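## Task

Seen from the robot's side, place the bolt in the blue divided tray's front-right compartment and the pencil eraser in its rear compartment. Both must stay there on their own, not held up by the robot, and everything must settle shortly after the finish. Release the parts and move the grippers away at the end. Nothing may be pushed or dropped off the table.

## Robot and tools

Robot: two 6-joint arms with parallel grippers, named left_arm and right_arm. The names do not refer to image sides. left_arm is mounted on the +y side.

World frame (shared by both arms): origin on the tabletop midway between the arms, +x out over the table, +z up. Each result's state line gives every gripper's end_effector_position (metres) and end_effector_quat_wxyz. The reported point sits between the finger pads, roughly 1 cm short of the fingertips, and it gets less accurate at long reach. Fingers point along the gripper's +z and close along its y.

Joint order, used in every row and every per-joint list in results: wrist pitch, waist, wrist yaw, wrist roll, elbow, shoulder. Stated ranges (rad): waist -2.618..3.054, shoulder 0..3.142, elbow 0..3.142, wrist pitch -1.571..1.571, wrist yaw -1.571..1.571, wrist roll -2.094..2.094. The true ends may differ by up to 0.036 rad either way.

Row format (both tools): one flat list of 14 numbers, each in [-1, 1], always covering both arms. Items 1-6 are left_arm joint offsets in the order above and item 7 is left_arm opening. Items 8-13 are right_arm joint offsets and item 14 is right_arm opening. Joint values are scaled: 1.0 equals 1.202 rad for the waist, 1.258 for the shoulder, 1.238 for the elbow, 2.073 for wrist pitch and 2.022 for wrist yaw and wrist roll. Openings are absolute, not offsets: +1 fully open, -1 closed.

execute_actions(actions): a list of actions, each a table of up to 15 rows. Each row lasts one 1/30 s step, and a short table repeats its final row to fill 15 steps (0.5 s). Joint offsets in every row are measured from the angles at the start of that action, not from the preceding row. For the first action of a call they count from the last reported angles. An empty list just returns the current state and images. If any action in it would drive a joint more than 0.036 rad beyond its range, that action is rejected for both arms. If the first action fails this check, or any action is malformed, the whole call does nothing. Hitting a real end produces a "joint sent to its limit" line.

move(target, speed, blocking): target is one 14-number row as above. Its offsets count from the Joint positions in the most recent result that lists them. All joints move together along paths that finish at the same moment, so grippers trace curves. speed (rad/s, 0.01-2, default 0.5) caps the joint with the longest travel. Paths run between 0.5 and 10 s and are cut off at 10 s. There is no collision avoidance between arms or with objects, so faster moves and targets set deeper past a contact press harder. The move: line reports the ending (done, off_target, moving, held, fault), limits=held or none, and each arm's joint farthest from target. With blocking=false you get a result after 0.5 s. Use wait or stop before issuing further rows or moves.

wait(seconds 0-10): lets time pass while arms keep their last command. It returns early when a running move finishes. stop(): brakes a running move, which needs some room. The fingers continue. zoom_image(camera, region [x0,y0,x1,y1] in pixels, at most 504x504): enlarges part of one camera's latest image. Cameras: cam_head_left, cam_head_right, cam_high, cam_low (504x504), cam_left_wrist, cam_right_wrist (616x616, fisheye). Calibration with K, distortion and T_world_to_cam is given per camera and is accurate only to a few degrees and millimetres. finished_scene(scene) ends scene 1 or 2 for good and reports success.

Result lines: Joint positions and Joint velocities are given per arm in joint order, followed by the finger-pad gap in metres (0.094 is fully open). Joint targets shows what the joints are currently being driven toward. grip_measured is the measured opening on the command scale, with about 1 mm error per gripper. Step readings list joint angles at some steps, and HELD marks steps where an arm was held back. "joint command not followed" means a clearance check changed or blocked targets. Torque readings include friction, an offset and noise. FAULT or OVER-TEMPERATURE FAULT lines mean that arm has stopped.

Motion limits: each joint's target can only lead its measured angle by a fixed amount per step (waist 0.202, shoulder 0.258, elbow 0.238, wrist pitch 0.573, yaw and roll 0.522 rad). Targets are also scaled back if they would move the gripper more than 70 mm in a step, so big changes take several actions. Any remainder left unfinished must be commanded again. All-zero offsets can let an arm sag. To hold it, send offsets back to the wanted angles, then zeros, and correct again if it keeps falling short.

Gripping: to hold a part, command an opening about 0.03 below grip_measured, or less for a lighter hold. Pad force tops out around 50-62 N and is weaker on parts under about 2 mm thick. Parts may be briefly tugged or nudged by outside disturbances.

Avoid: dropping or knocking anything off the table, arm-to-arm collisions or pressing, slamming, and hard pushes. Holding loads heats motors: a warning appears at 75 °C, the arm stops for 10 s at 90 °C, and at 100 °C it goes limp and falls. The simulation keeps running while replies are written, with the arms holding their last command. Before finishing, open the grippers, back away, and check that parts rest still in the correct compartments.

Each tool is called as name([rows], argument=value, ...), one row to a line, values as JSON.

## Session

execute_actions(actions=[])

Scene clock: 0.00 s.
left_arm: end_effector_position=(+0.0297, +0.5691, +0.2137) grip_measured=+1.000 end_effector_quat_wxyz=(-0.485, +0.830, -0.025, +0.275) | right_arm: end_effector_position=(+0.0023, -0.4963, +0.3050) grip_measured=+1.000 end_effector_quat_wxyz=(-0.137, -0.228, +0.720, -0.640)
Joint names: [wrist pitch, waist, wrist yaw, wrist roll, elbow, shoulder]
Joint positions: left_arm=[-0.462  1.503  0.564 -1.795  0.533  0.535  0.094] | right_arm=[-0.326 -1.39   0.056 -2.08   0.647  0.464  0.094]
Joint velocities: left_arm=[-0.051 -0.012 -0.037 -0.007 -0.007  0.002  0.   ] | right_arm=[-0.007 -0.002 -0.022  0.022 -0.012 -0.007  0.   ]
Joint torques (N m, as the arm reports them, + toward a larger angle): no reading
Joint targets: left_arm=[-0.474 1.503 0.565 -1.792 0.537 0.530] | right_arm=[-0.318 -1.390 0.055 -2.073 0.659 0.459]

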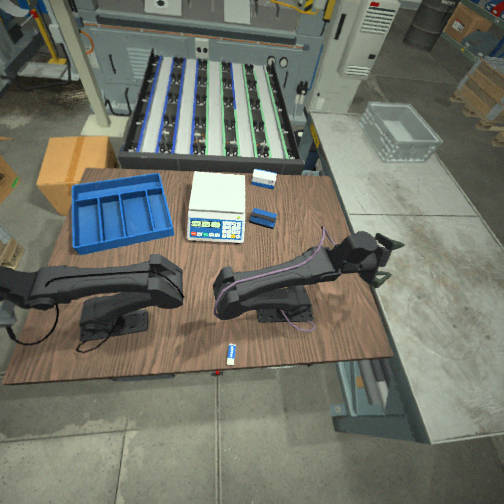

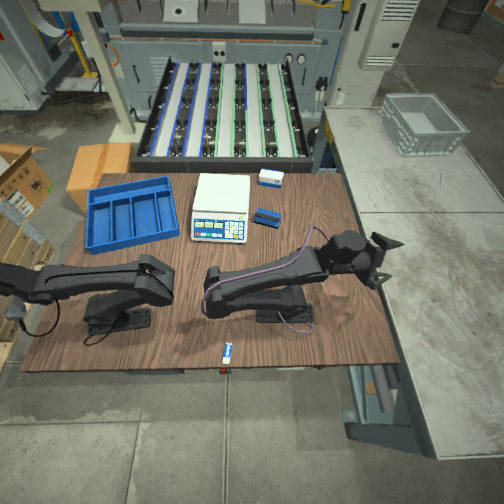

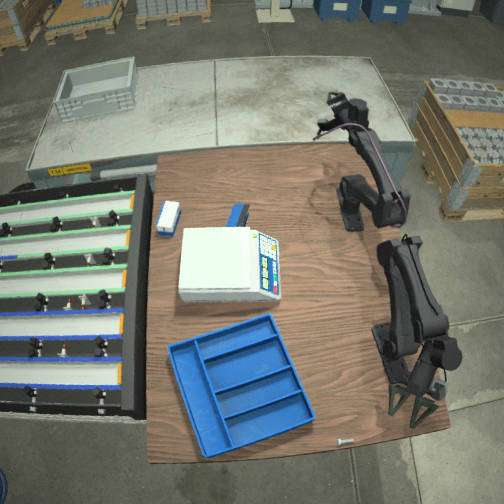

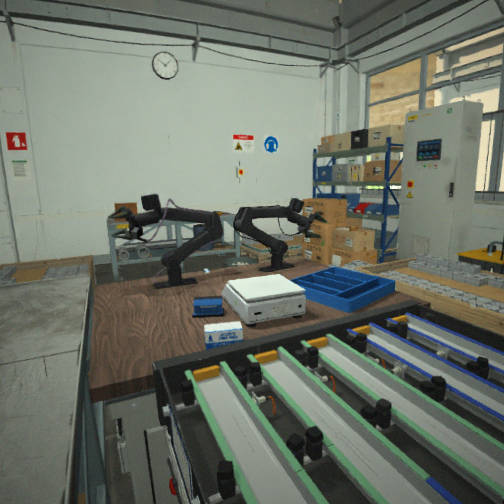

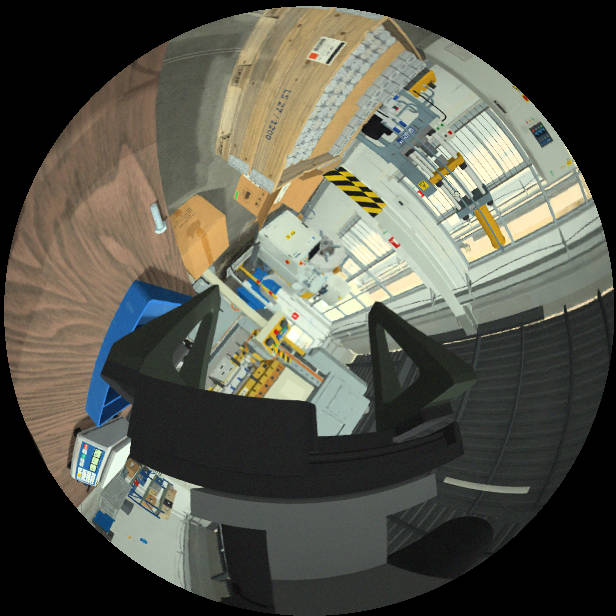

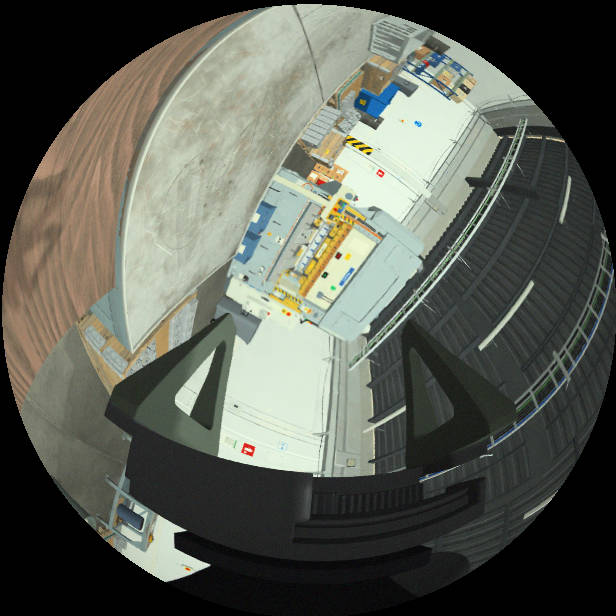

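zoom_image(camera="cam_high", region=[130, 280, 480, 480])

zoom_image(camera="cam_head_left", region=[0, 150, 400, 390])

Region (130, 280, 480, 480) of cam_high's 504x504 image, scaled by 1.440, with more detail than that image has; it fills the top 288 rows of this view, and the rest is white.

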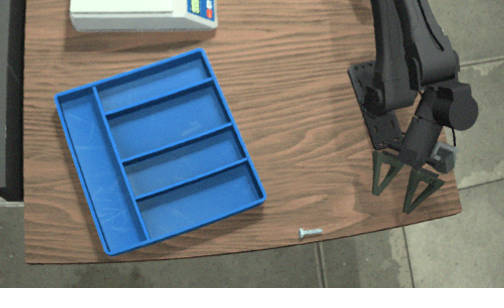

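Region (0, 150, 400, 390) of cam_head_left's 504x504 image, scaled by 1.260, with more detail than that image has; it fills the top 302 rows of this view, and the rest is white.

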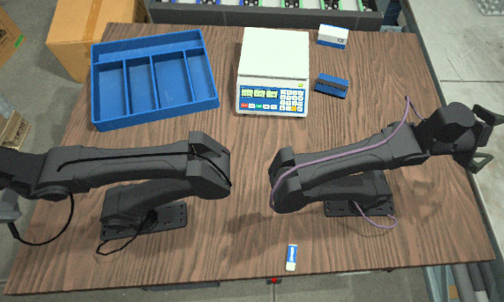

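move(target=[-0.379, -0.697, -0.279, 1.0, 0.699, 0.942, 1, 0, 0, 0, 0, 0.447, 0.585, 1], speed=1.0)

Scene clock: 5.80 s.
left_arm: end_effector_position=(+0.1653, +0.5487, +0.1076) grip_measured=+1.000 end_effector_quat_wxyz=(+0.002, -0.290, +0.957, -0.004) | right_arm: end_effector_position=(+0.0243, -0.6378, +0.3293) grip_measured=+1.000 end_effector_quat_wxyz=(-0.124, -0.253, +0.783, -0.555)
Joint names: [wrist pitch, waist, wrist yaw, wrist roll, elbow, shoulder]
Joint positions: left_arm=[-1.235  0.669  0.009  0.217  1.373  1.709  0.094] | right_arm=[-0.331 -1.39   0.056 -2.082  1.168  1.199  0.094]
Joint velocities: left_arm=[ 0.066 -0.012 -0.007 -0.022 -0.017 -0.002  0.   ] | right_arm=[-0.007  0.007  0.051 -0.037 -0.007 -0.002  0.   ]
Joint torques (N m, as the arm reports them, + toward a larger angle): left_arm=[ 0.04 -0.45 -0.03  0.18 10.01 -7.8 ] | right_arm=[ 1.86 -0.02  0.01  0.03 10.4  -2.61]
Joint targets: left_arm=[-1.248 0.665 -0.000 0.226 1.398 1.720] | right_arm=[-0.326 -1.390 0.056 -2.080 1.201 1.200]
move: off_target (left_arm, right_arm); limits=none; left_arm: farthest joint: the elbow, 0.025 radians from its target (0.866 radians at the start); right_arm: farthest joint: the elbow, 0.032 radians from its target (0.553 radians at the start)
camera_calibration (this result's frames):
cam_left_wrist: T_world_to_cam=[[0.67873, -0.731657, 0.0632666, 0.275837], [-0.550784, -0.450166, 0.702842, 0.25908], [-0.485759, -0.511887, -0.708527, 0.557398], [0, 0, 0, 1]] pos_world=[0.226239, 0.603772, 0.195388]
cam_right_wrist: T_world_to_cam=[[0.526552, -0.312107, 0.790779, -0.468039], [-0.665972, 0.426728, 0.61187, 0.100308], [-0.528416, -0.848818, 0.0168397, -0.428852], [0, 0, 0, 1]] pos_world=[0.0866371, -0.5529, 0.315962]

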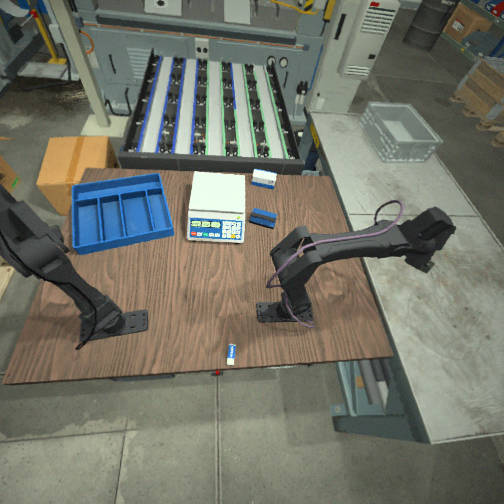

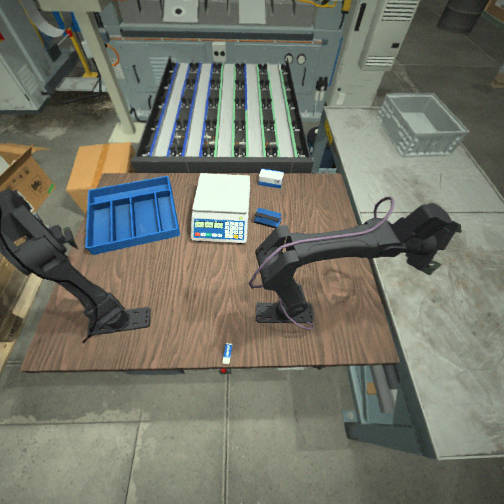

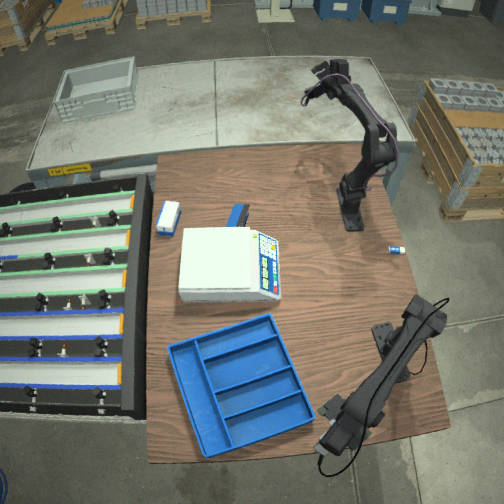

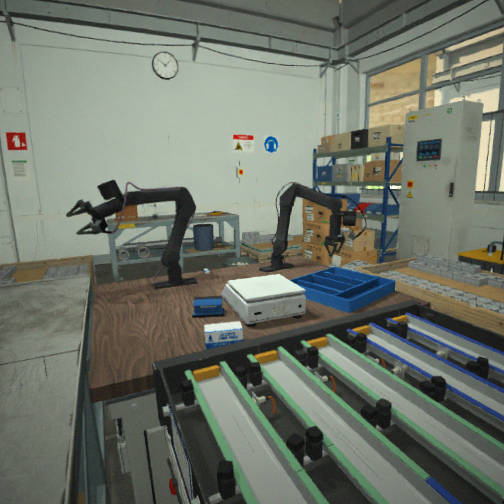

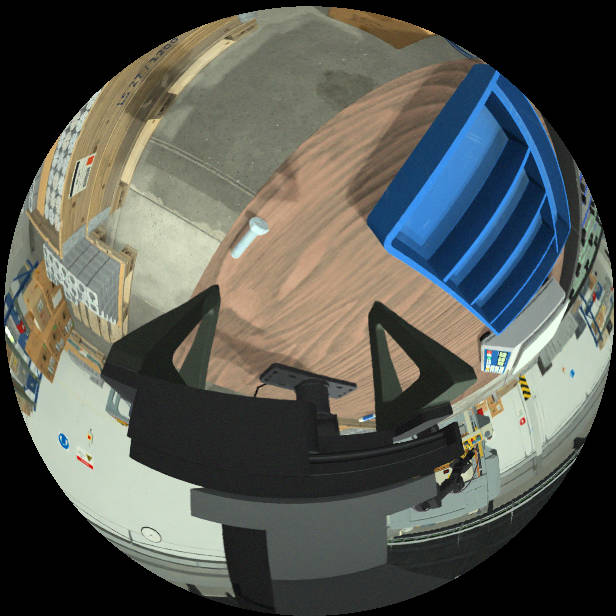

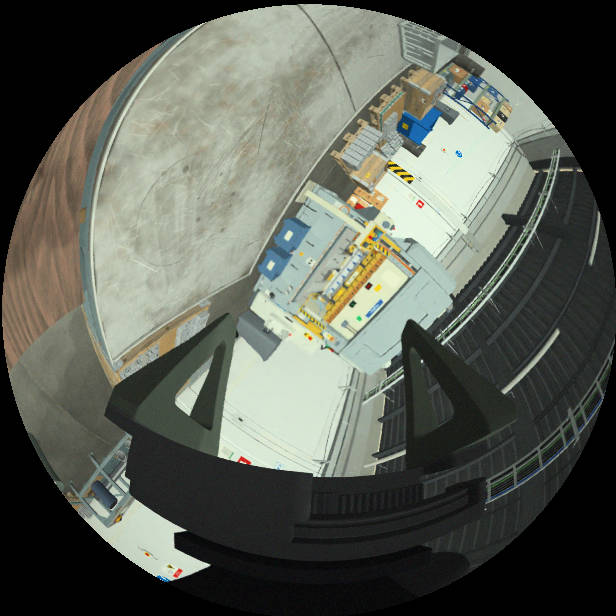

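zoom_image(camera="cam_left_wrist", region=[180, 180, 340, 320])

Region (180, 180, 340, 320) of cam_left_wrist's 616x616 image, scaled by 3.150, with more detail than that image has; it fills the top 441 rows of this view, and the rest is white.

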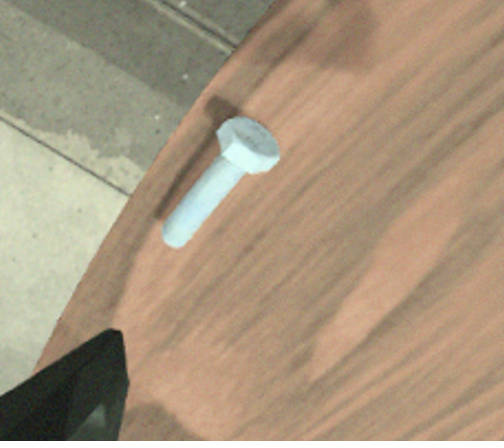

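move(target=[0.115, 0.138, -0.004, 0.373, -0.1406, 0.0477, 1, 0, 0, 0, 0, 0.027, 0, 1], speed=1.0)

Scene clock: 8.33 s.
left_arm: end_effector_position=(+0.1312, +0.5867, +0.0551) grip_measured=+1.000 end_effector_quat_wxyz=(+0.010, -0.002, +1.000, +0.009) | right_arm: end_effector_position=(+0.0243, -0.6378, +0.3293) grip_measured=+1.000 end_effector_quat_wxyz=(-0.124, -0.254, +0.782, -0.555)
Joint names: [wrist pitch, waist, wrist yaw, wrist roll, elbow, shoulder]
Joint positions: left_arm=[-1.004  0.829  0.007  0.962  1.213  1.754  0.094] | right_arm=[-0.331 -1.39   0.056 -2.083  1.168  1.199  0.094]
Joint velocities: left_arm=[-0.037 -0.017 -0.022  0.007  0.002  0.007  0.   ] | right_arm=[-0.007  0.012 -0.007  0.037  0.002 -0.022  0.   ]
Joint torques (N m, as the arm reports them, + toward a larger angle): left_arm=[ 0.33  0.3  -0.01  0.16  6.19 -7.75] | right_arm=[ 1.81 -0.02  0.01  0.02 10.54 -2.7 ]
Joint targets: left_arm=[-0.997 0.835 0.001 0.971 1.199 1.769] | right_arm=[-0.331 -1.390 0.056 -2.082 1.202 1.199]
move: off_target (right_arm); limits=none; left_arm: farthest joint: the shoulder, 0.015 radians from its target (0.060 radians at the start); right_arm: farthest joint: the elbow, 0.033 radians from its target (0.033 radians at the start)
camera_calibration (this result's frames):
cam_left_wrist: T_world_to_cam=[[0.161527, -0.986044, 0.0403361, 0.548449], [-0.720016, -0.0897989, 0.688123, 0.105898], [-0.674897, -0.140193, -0.724472, 0.330718], [0, 0, 0, 1]] pos_world=[0.210859, 0.596668, 0.144603]
cam_right_wrist: T_world_to_cam=[[0.527521, -0.311815, 0.790249, -0.467702], [-0.665492, 0.42652, 0.612537, 0.0999441], [-0.528055, -0.84903, 0.0174876, -0.429209], [0, 0, 0, 1]] pos_world=[0.0865885, -0.552876, 0.315887]

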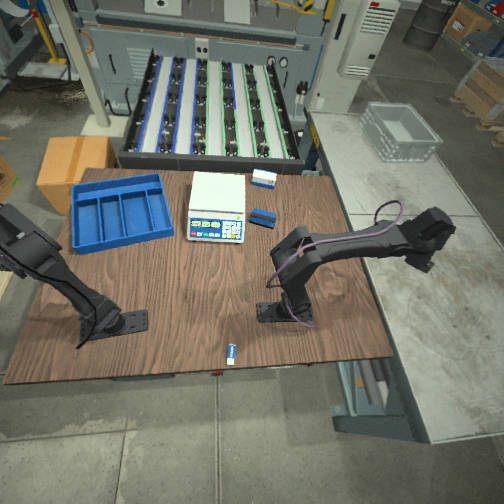

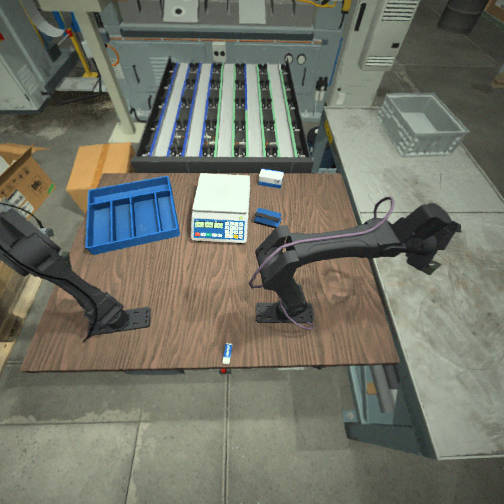

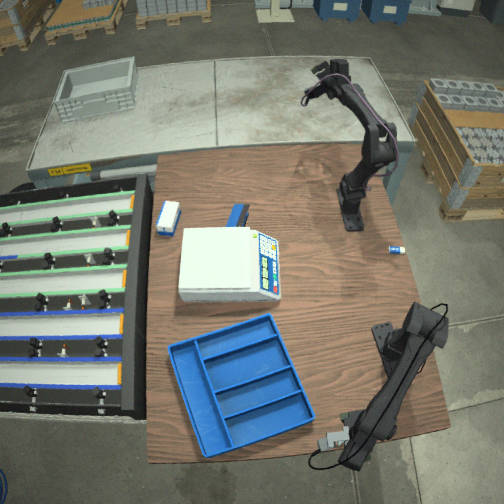

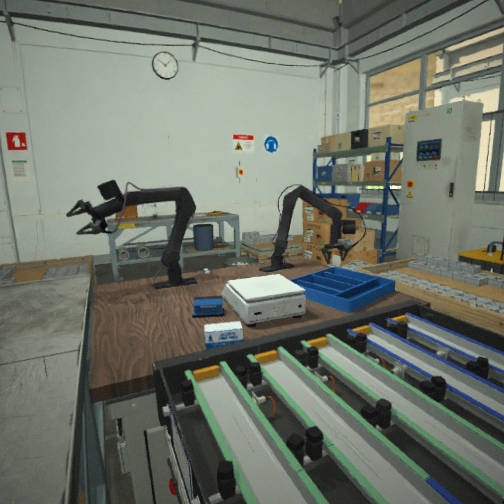

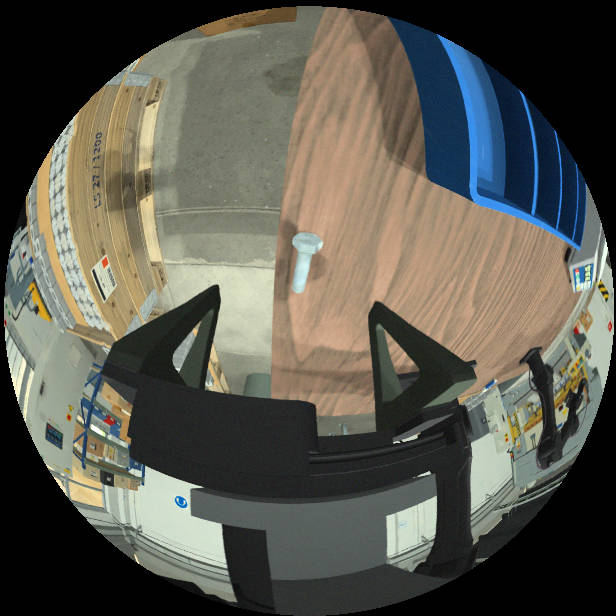

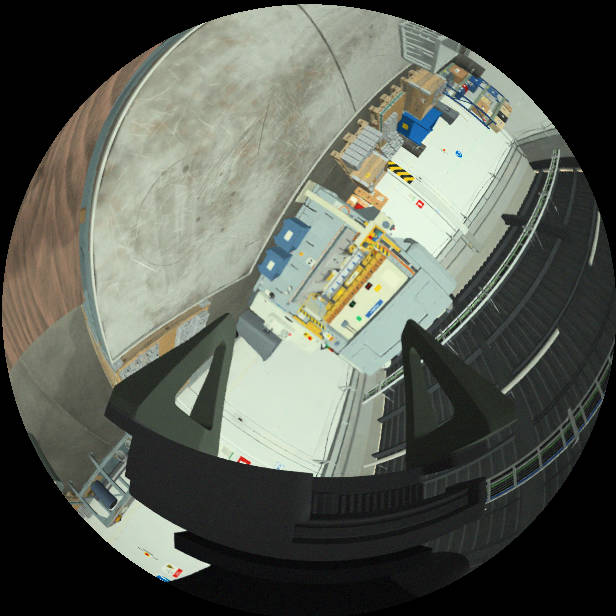

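move(target=[0.0552, 0.003, -0.003, 0.005, -0.0925, 0.0369, 0.0, 0, 0, 0, 0, 0.027, 0, 1], speed=0.4)

Scene clock: 9.87 s.
left_arm: end_effector_position=(+0.1244, +0.5768, +0.0203) grip_measured=+0.002 end_effector_quat_wxyz=(+0.000, -0.002, +1.000, -0.005) | right_arm: end_effector_position=(+0.0243, -0.6378, +0.3293) grip_measured=+1.000 end_effector_quat_wxyz=(-0.124, -0.254, +0.782, -0.555)
Joint names: [wrist pitch, waist, wrist yaw, wrist roll, elbow, shoulder]
Joint positions: left_arm=[-0.898  0.829  0.007  0.963  1.109  1.79   0.047] | right_arm=[-0.331 -1.39   0.056 -2.084  1.168  1.199  0.094]
Joint velocities: left_arm=[-0.007 -0.007  0.007 -0.022 -0.012  0.002 -0.001] | right_arm=[-0.081  0.017  0.037  0.022 -0.002  0.002  0.   ]
Joint torques (N m, as the arm reports them, + toward a larger angle): left_arm=[ 0.27  0.27  0.04  0.14  6.18 -8.15] | right_arm=[ 1.81  0.    0.01  0.02 10.55 -2.68]
Joint targets: left_arm=[-0.890 0.833 0.001 0.972 1.098 1.801] | right_arm=[-0.331 -1.390 0.056 -2.083 1.202 1.199]
move: off_target (right_arm); limits=none; left_arm: farthest joint: the shoulder, 0.011 radians from its target (0.046 radians at the start); right_arm: farthest joint: the elbow, 0.033 radians from its target (0.033 radians at the start)
camera_calibration (this result's frames):
cam_left_wrist: T_world_to_cam=[[0.161789, -0.9847, 0.064727, 0.539886], [-0.706633, -0.0698179, 0.704127, 0.110521], [-0.688835, -0.159659, -0.707117, 0.312086], [0, 0, 0, 1]] pos_world=[0.205726, 0.589169, 0.107916]
cam_right_wrist: T_world_to_cam=[[0.528489, -0.311523, 0.789717, -0.467364], [-0.665011, 0.426312, 0.613203, 0.0995805], [-0.527693, -0.849242, 0.0181352, -0.429566], [0, 0, 0, 1]] pos_world=[0.0865398, -0.552852, 0.315812]

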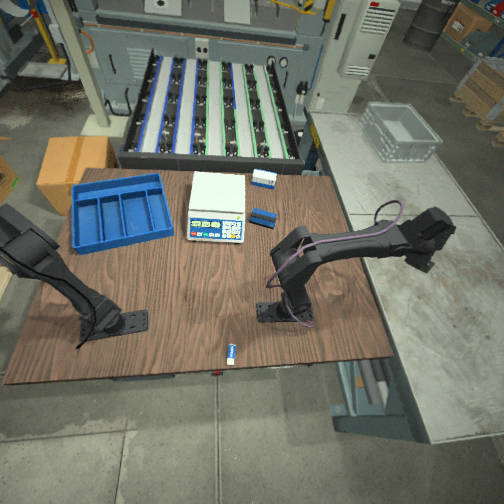

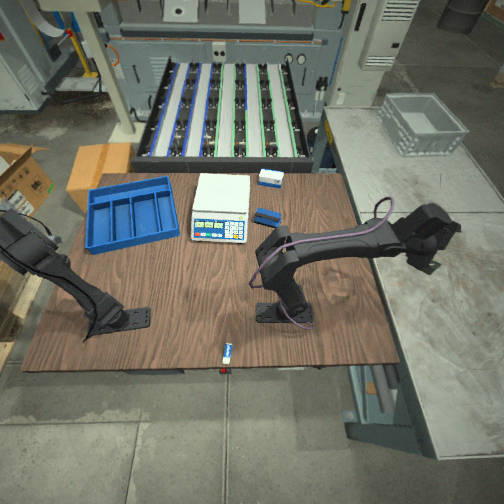

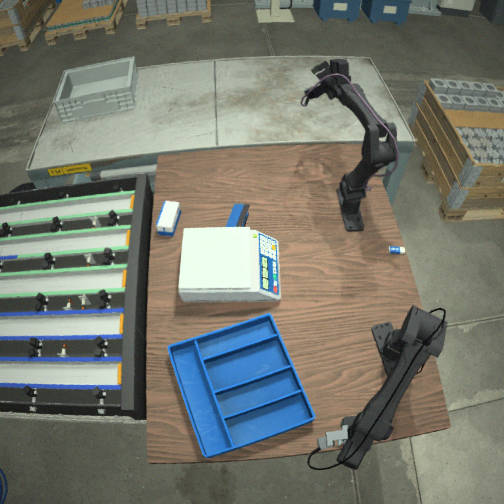

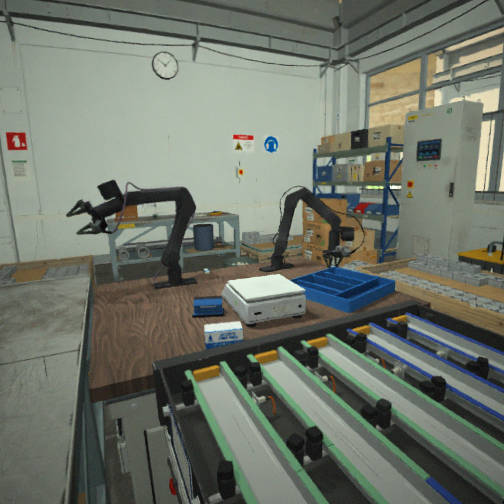

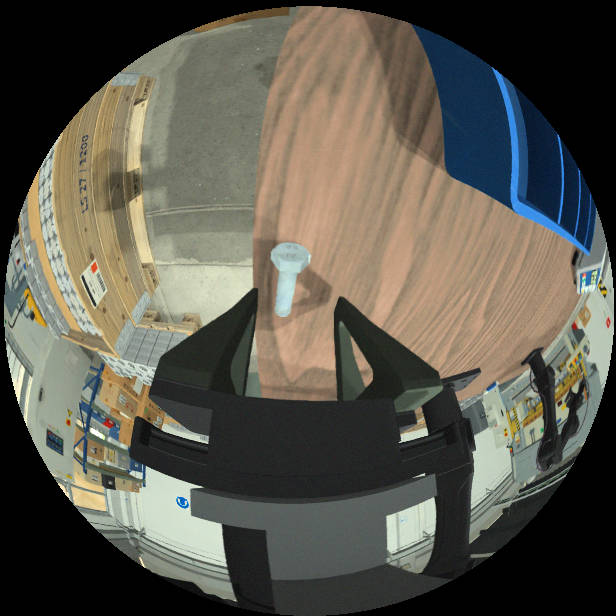

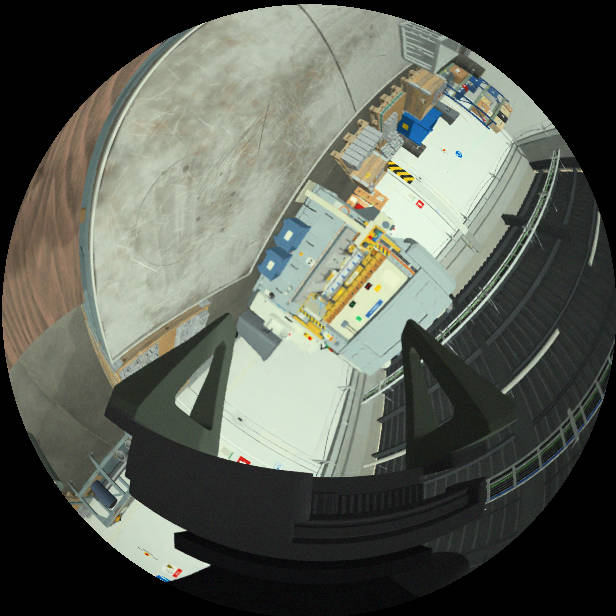

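move(target=[0.0246, 0.0075, -0.003, 0.0045, -0.0089, 0.0334, 0.0, 0, 0, 0, 0, 0.027, 0, 1], speed=0.2)

zoom_image(camera="cam_left_wrist", region=[200, 200, 400, 400])

Scene clock: 11.07 s.
left_arm: end_effector_position=(+0.1279, +0.5820, +0.0131) grip_measured=+0.002 end_effector_quat_wxyz=(+0.003, -0.001, +1.000, -0.001) | right_arm: end_effector_position=(+0.0243, -0.6378, +0.3293) grip_measured=+1.000 end_effector_quat_wxyz=(-0.125, -0.254, +0.782, -0.555)
Joint names: [wrist pitch, waist, wrist yaw, wrist roll, elbow, shoulder]
Joint positions: left_arm=[-0.863  0.829  0.007  0.963  1.109  1.814  0.047] | right_arm=[-0.331 -1.39   0.056 -2.085  1.168  1.199  0.094]
Joint velocities: left_arm=[-0.081 -0.017 -0.066 -0.007 -0.012 -0.022  0.   ] | right_arm=[ 0.051  0.032 -0.081  0.081  0.007 -0.017  0.   ]
Joint torques (N m, as the arm reports them, + toward a larger angle): left_arm=[ 0.33  0.62 -0.04  0.13  5.86 -7.74] | right_arm=[ 1.8  -0.03  0.01  0.   10.53 -2.73]
Joint targets: left_arm=[-0.847 0.838 0.001 0.972 1.098 1.832] | right_arm=[-0.331 -1.390 0.056 -2.084 1.202 1.199]
move: off_target (right_arm); limits=none; left_arm: farthest joint: the shoulder, 0.018 radians from its target (0.042 radians at the start); right_arm: farthest joint: the elbow, 0.033 radians from its target (0.033 radians at the start)
camera_calibration (this result's frames):
cam_left_wrist: T_world_to_cam=[[0.161044, -0.985297, 0.0570524, 0.545406], [-0.710925, -0.0757131, 0.699181, 0.122477], [-0.684581, -0.153159, -0.712665, 0.306078], [0, 0, 0, 1]] pos_world=[0.208773, 0.593538, 0.101381]
cam_right_wrist: T_world_to_cam=[[0.529457, -0.311231, 0.789184, -0.467025], [-0.664529, 0.426105, 0.61387, 0.0992173], [-0.52733, -0.849453, 0.0187825, -0.429922], [0, 0, 0, 1]] pos_world=[0.0864911, -0.552828, 0.315737]

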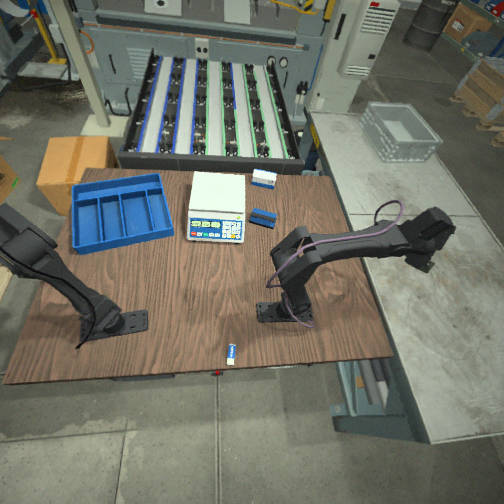

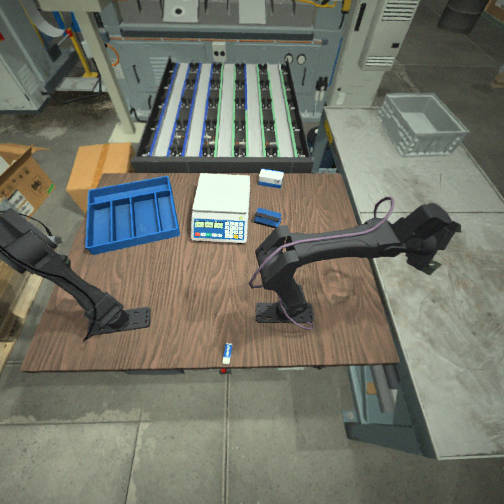

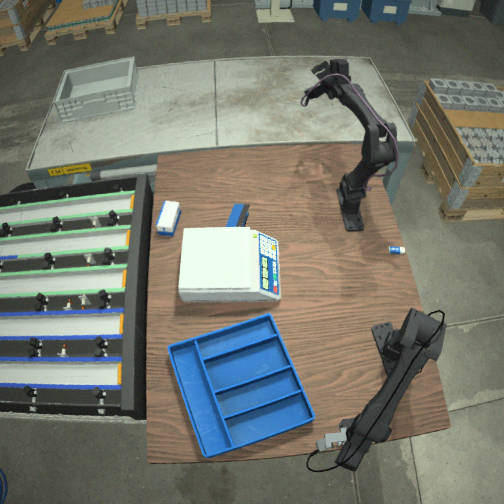

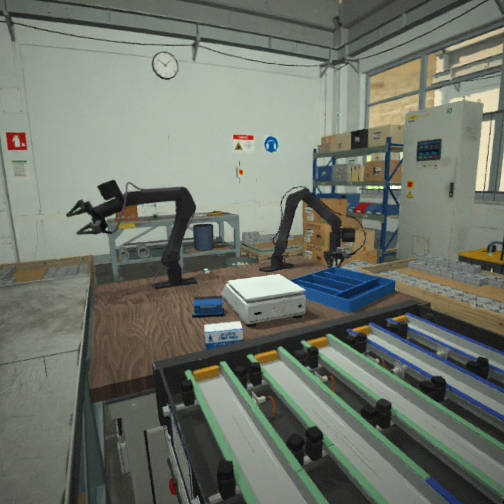

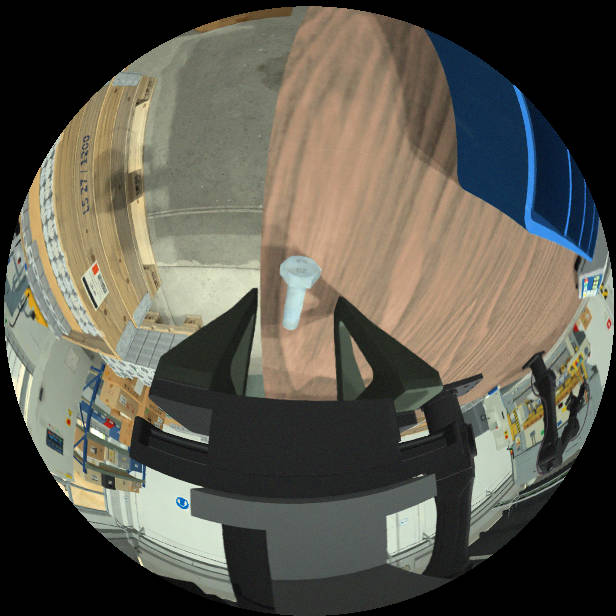

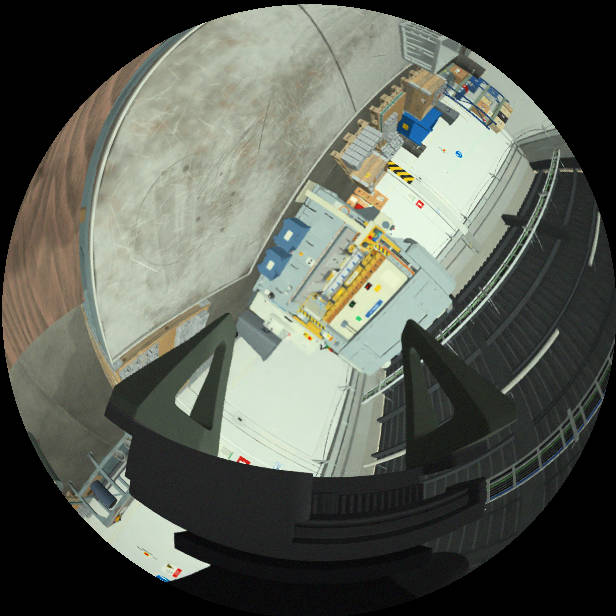

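Region (200, 200, 400, 400) of cam_left_wrist's 616x616 image, scaled by 2.520, with more detail than that image has.

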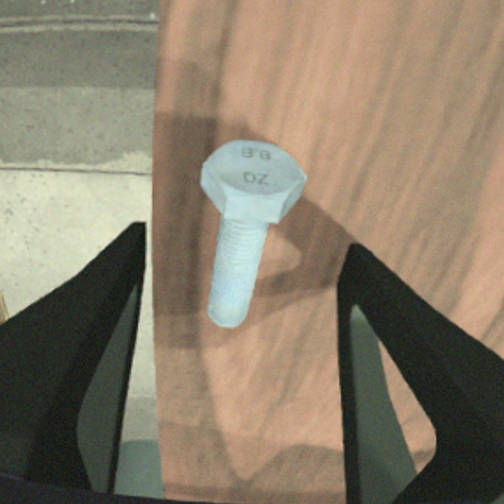

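execute_actions([
  [[0.008, 0.02, -0.003, 0.0045, -0.0089, 0.015, -0.5, 0, 0, 0, 0, 0.027, 0, 1]],
  [[0,0,0,0,0,0,-0.85, 0, 0, 0, 0, 0, 0, 1]],
  [[0,0,0,0,0,0,-0.85, 0, 0, 0, 0, 0, 0, 1]],
])

Scene clock: 13.03 s.
left_arm: end_effector_position=(+0.1260, +0.5880, +0.0132) grip_measured=-0.840 end_effector_quat_wxyz=(+0.007, -0.009, +1.000, +0.006) | right_arm: end_effector_position=(+0.0243, -0.6378, +0.3293) grip_measured=+1.000 end_effector_quat_wxyz=(-0.126, -0.256, +0.782, -0.555)
Joint names: [wrist pitch, waist, wrist yaw, wrist roll, elbow, shoulder]
Joint positions: left_arm=[-0.847  0.844  0.006  0.964  1.109  1.814  0.008] | right_arm=[-0.331 -1.39   0.056 -2.088  1.168  1.199  0.094]
Joint velocities: left_arm=[-0.022 -0.017 -0.081  0.037 -0.022 -0.022  0.   ] | right_arm=[-0.066 -0.017  0.125 -0.022  0.002 -0.012  0.   ]
Joint torques (N m, as the arm reports them, + toward a larger angle): left_arm=[ 0.19  0.13  0.03  0.05  7.1  -9.41] | right_arm=[ 1.81 -0.05  0.    0.02  7.49 -2.71]
Joint targets: left_arm=[-0.847 0.844 0.006 0.964 1.109 1.814] | right_arm=[-0.331 -1.390 0.056 -2.087 1.168 1.199]
Step readings (joint positions; steps 1 to 15: 1st action; 16 to 30: 2nd action; 31 to 45: 3rd action):
0: left_arm=[-0.863 0.829 0.007 0.963 1.109 1.814] | right_arm=[-0.331 -1.390 0.056 -2.085 1.168 1.199]
1: left_arm=[-0.862 0.831 0.006 0.963 1.109 1.814] | right_arm=[-0.331 -1.390 0.056 -2.085 1.168 1.199]
2: left_arm=[-0.847 0.835 0.002 0.964 1.109 1.814] | right_arm=[-0.331 -1.390 0.056 -2.086 1.168 1.199]
4: left_arm=[-0.846 0.843 0.006 0.964 1.109 1.814] | right_arm=[-0.331 -1.390 0.056 -2.086 1.168 1.199]
8: left_arm=[-0.846 0.844 0.006 0.964 1.109 1.814] | right_arm=[-0.331 -1.390 0.056 -2.086 1.168 1.199]
15: left_arm=[-0.846 0.844 0.006 0.964 1.109 1.814] | right_arm=[-0.331 -1.390 0.056 -2.086 1.168 1.199]
16: left_arm=[-0.847 0.844 0.006 0.964 1.109 1.814] | right_arm=[-0.331 -1.390 0.056 -2.086 1.168 1.199]
17: left_arm=[-0.847 0.844 0.006 0.964 1.109 1.814] | right_arm=[-0.331 -1.390 0.056 -2.086 1.168 1.199]
19: left_arm=[-0.847 0.844 0.006 0.964 1.109 1.814] | right_arm=[-0.331 -1.390 0.056 -2.087 1.168 1.199]
23: left_arm=[-0.847 0.844 0.006 0.964 1.109 1.814] | right_arm=[-0.331 -1.390 0.056 -2.087 1.168 1.199]
30: left_arm=[-0.847 0.844 0.006 0.964 1.109 1.814] | right_arm=[-0.331 -1.390 0.056 -2.087 1.168 1.199]
31: left_arm=[-0.847 0.844 0.006 0.964 1.109 1.814] | right_arm=[-0.331 -1.390 0.056 -2.088 1.168 1.199]
32: left_arm=[-0.847 0.844 0.006 0.964 1.109 1.814] | right_arm=[-0.331 -1.390 0.056 -2.088 1.168 1.199]
34: left_arm=[-0.847 0.844 0.006 0.964 1.109 1.814] | right_arm=[-0.331 -1.390 0.056 -2.088 1.168 1.199]
38: left_arm=[-0.847 0.844 0.006 0.964 1.109 1.814] | right_arm=[-0.331 -1.390 0.056 -2.088 1.168 1.199]
45: Joint positions above
camera_calibration (this result's frames):
cam_left_wrist: T_world_to_cam=[[0.174925, -0.983553, 0.0449973, 0.54901], [-0.715142, -0.09551, 0.692423, 0.133811], [-0.676737, -0.153301, -0.720088, 0.304908], [0, 0, 0, 1]] pos_world=[0.206001, 0.599503, 0.102202]
cam_right_wrist: T_world_to_cam=[[0.532033, -0.310449, 0.787758, -0.466119], [-0.66324, 0.425554, 0.615644, 0.0982502], [-0.526359, -0.850015, 0.0205066, -0.430872], [0, 0, 0, 1]] pos_world=[0.0863606, -0.552765, 0.315538]

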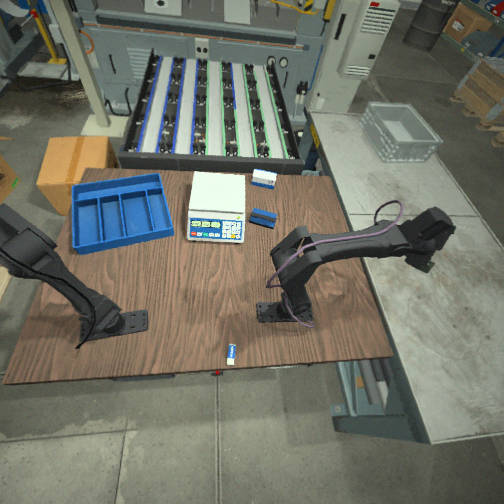

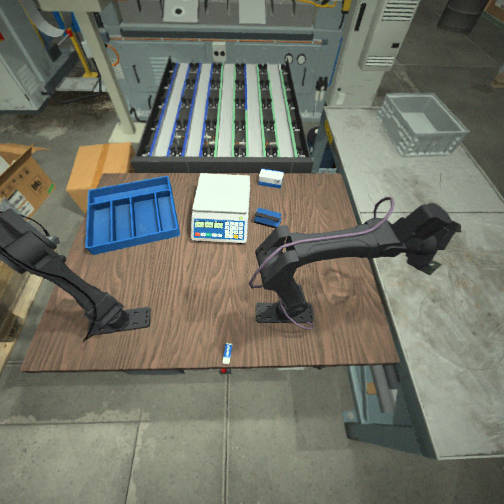

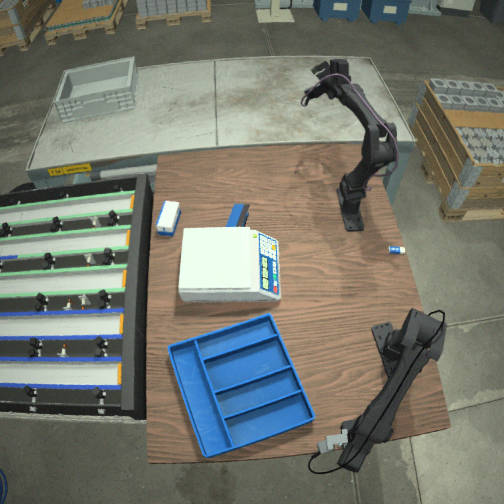

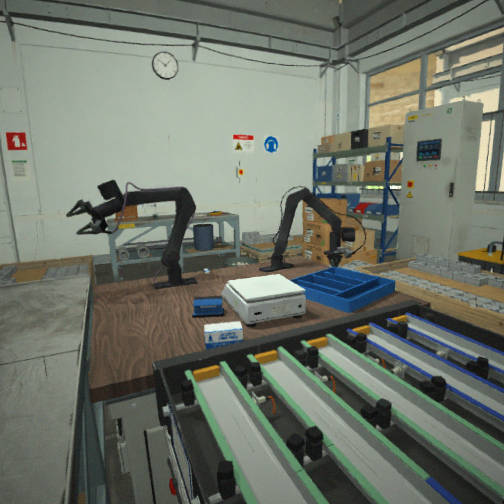

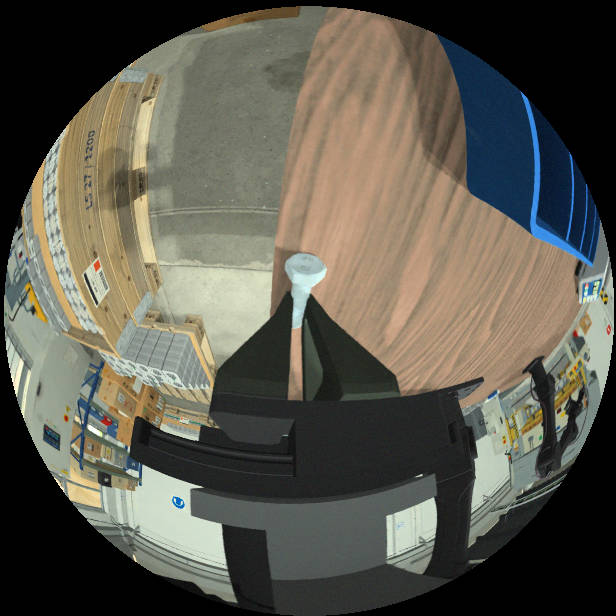

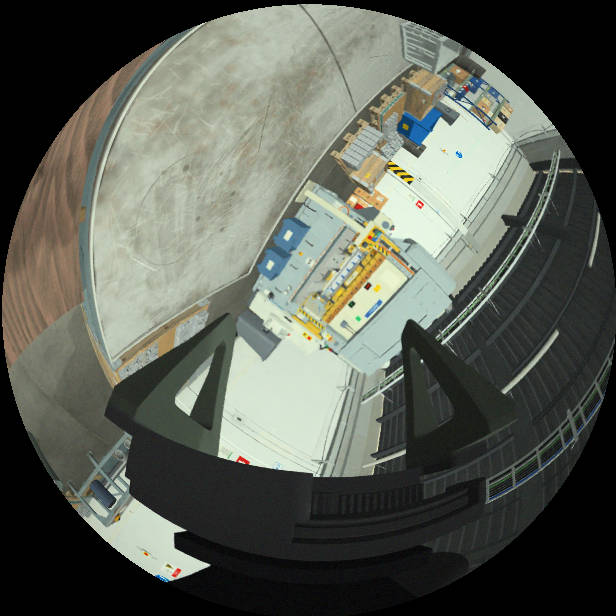

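execute_actions([
  [[0,0,0,0,0,0,-0.91, 0, 0, 0, 0, 0.027, 0, 1]],
])

zoom_image(camera="cam_left_wrist", region=[220, 220, 380, 400])

Scene clock: 13.63 s.
left_arm: end_effector_position=(+0.1260, +0.5880, +0.0132) grip_measured=-0.878 end_effector_quat_wxyz=(+0.007, -0.009, +1.000, +0.006) | right_arm: end_effector_position=(+0.0243, -0.6378, +0.3293) grip_measured=+1.000 end_effector_quat_wxyz=(-0.126, -0.256, +0.782, -0.555)
Joint names: [wrist pitch, waist, wrist yaw, wrist roll, elbow, shoulder]
Joint positions: left_arm=[-0.847  0.844  0.006  0.964  1.109  1.814  0.006] | right_arm=[-0.331 -1.39   0.056 -2.089  1.168  1.199  0.094]
Joint velocities: left_arm=[-0.081 -0.002 -0.022 -0.037 -0.007  0.022 -0.001] | right_arm=[-0.007  0.002  0.037 -0.081 -0.002 -0.007  0.   ]
Joint torques (N m, as the arm reports them, + toward a larger angle): left_arm=[ 0.24  0.08  0.05  0.01  7.15 -9.32] | right_arm=[ 1.8  -0.04  0.02  0.01 10.54 -2.69]
Joint targets: left_arm=[-0.847 0.844 0.006 0.964 1.109 1.814] | right_arm=[-0.331 -1.390 0.056 -2.088 1.202 1.199]
Step readings (joint positions):
0: left_arm=[-0.847 0.844 0.006 0.964 1.109 1.814] | right_arm=[-0.331 -1.390 0.056 -2.088 1.168 1.199]
1: left_arm=[-0.847 0.844 0.006 0.964 1.109 1.814] | right_arm=[-0.331 -1.390 0.056 -2.088 1.168 1.199]
2: left_arm=[-0.847 0.844 0.006 0.964 1.109 1.814] | right_arm=[-0.331 -1.390 0.056 -2.089 1.168 1.199]
4: left_arm=[-0.847 0.844 0.006 0.964 1.109 1.814] | right_arm=[-0.331 -1.390 0.056 -2.089 1.168 1.199]
8: left_arm=[-0.847 0.844 0.006 0.964 1.109 1.814] | right_arm=[-0.331 -1.390 0.056 -2.089 1.168 1.199]
15: Joint positions above
camera_calibration (this result's frames):
cam_left_wrist: T_world_to_cam=[[0.174925, -0.983553, 0.0449973, 0.54901], [-0.715142, -0.09551, 0.692423, 0.133811], [-0.676737, -0.153301, -0.720088, 0.304908], [0, 0, 0, 1]] pos_world=[0.206001, 0.599503, 0.102202]
cam_right_wrist: T_world_to_cam=[[0.532998, -0.310155, 0.787221, -0.465779], [-0.662755, 0.425348, 0.616308, 0.0978881], [-0.525994, -0.850225, 0.0211525, -0.431228], [0, 0, 0, 1]] pos_world=[0.0863116, -0.552741, 0.315463]

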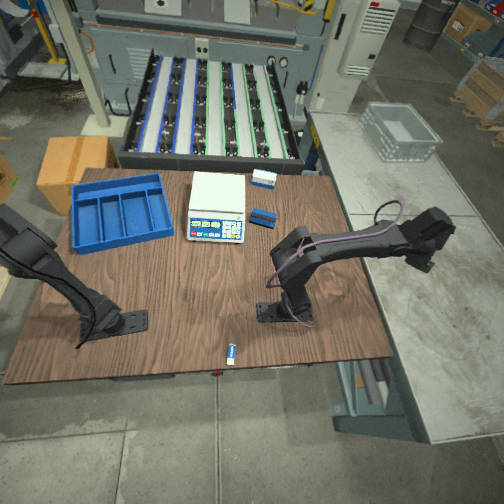

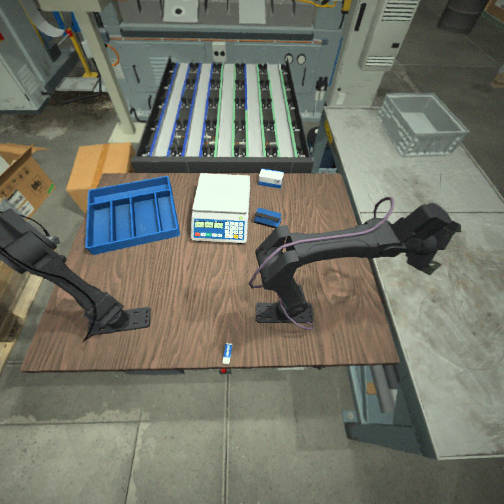

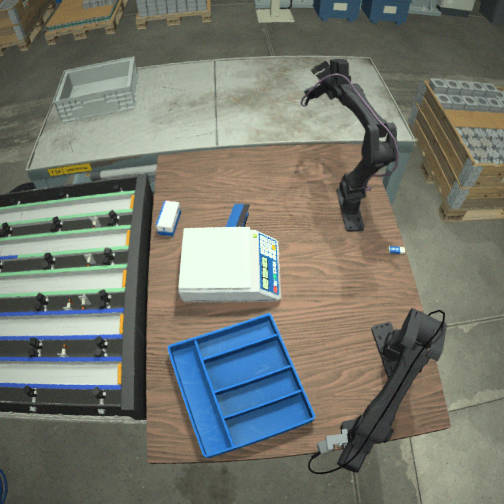

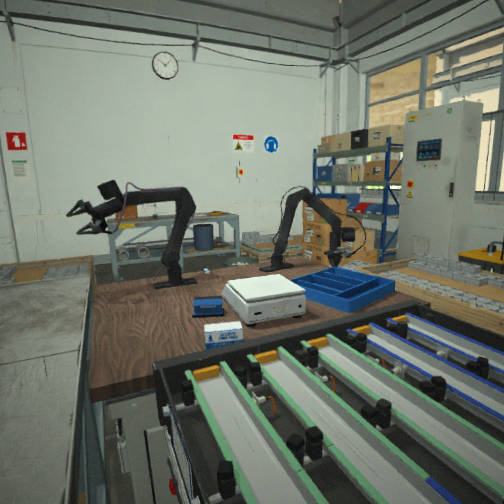

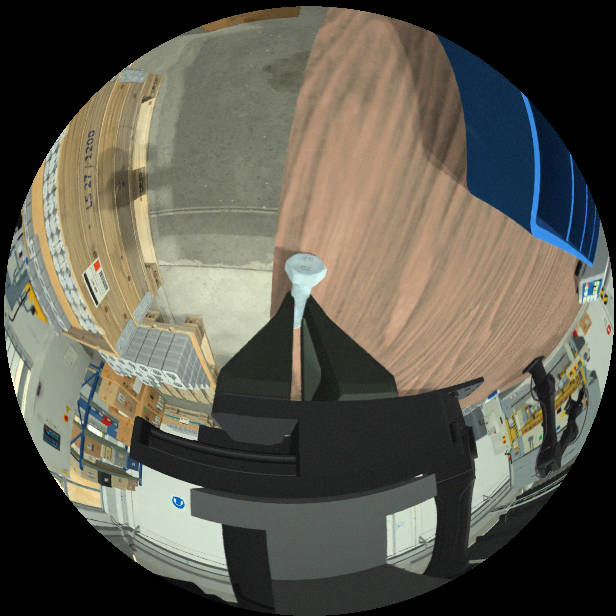

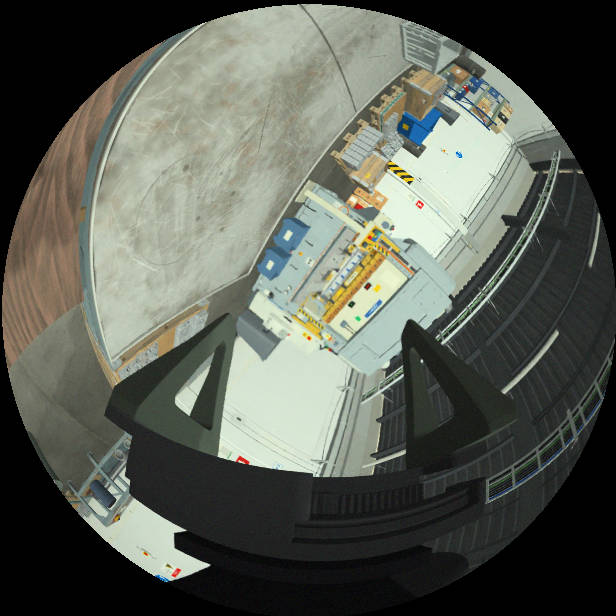

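Region (220, 220, 380, 400) of cam_left_wrist's 616x616 image, scaled by 2.800, with more detail than that image has.

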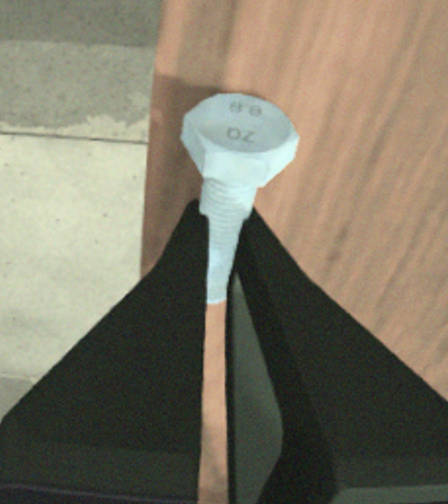

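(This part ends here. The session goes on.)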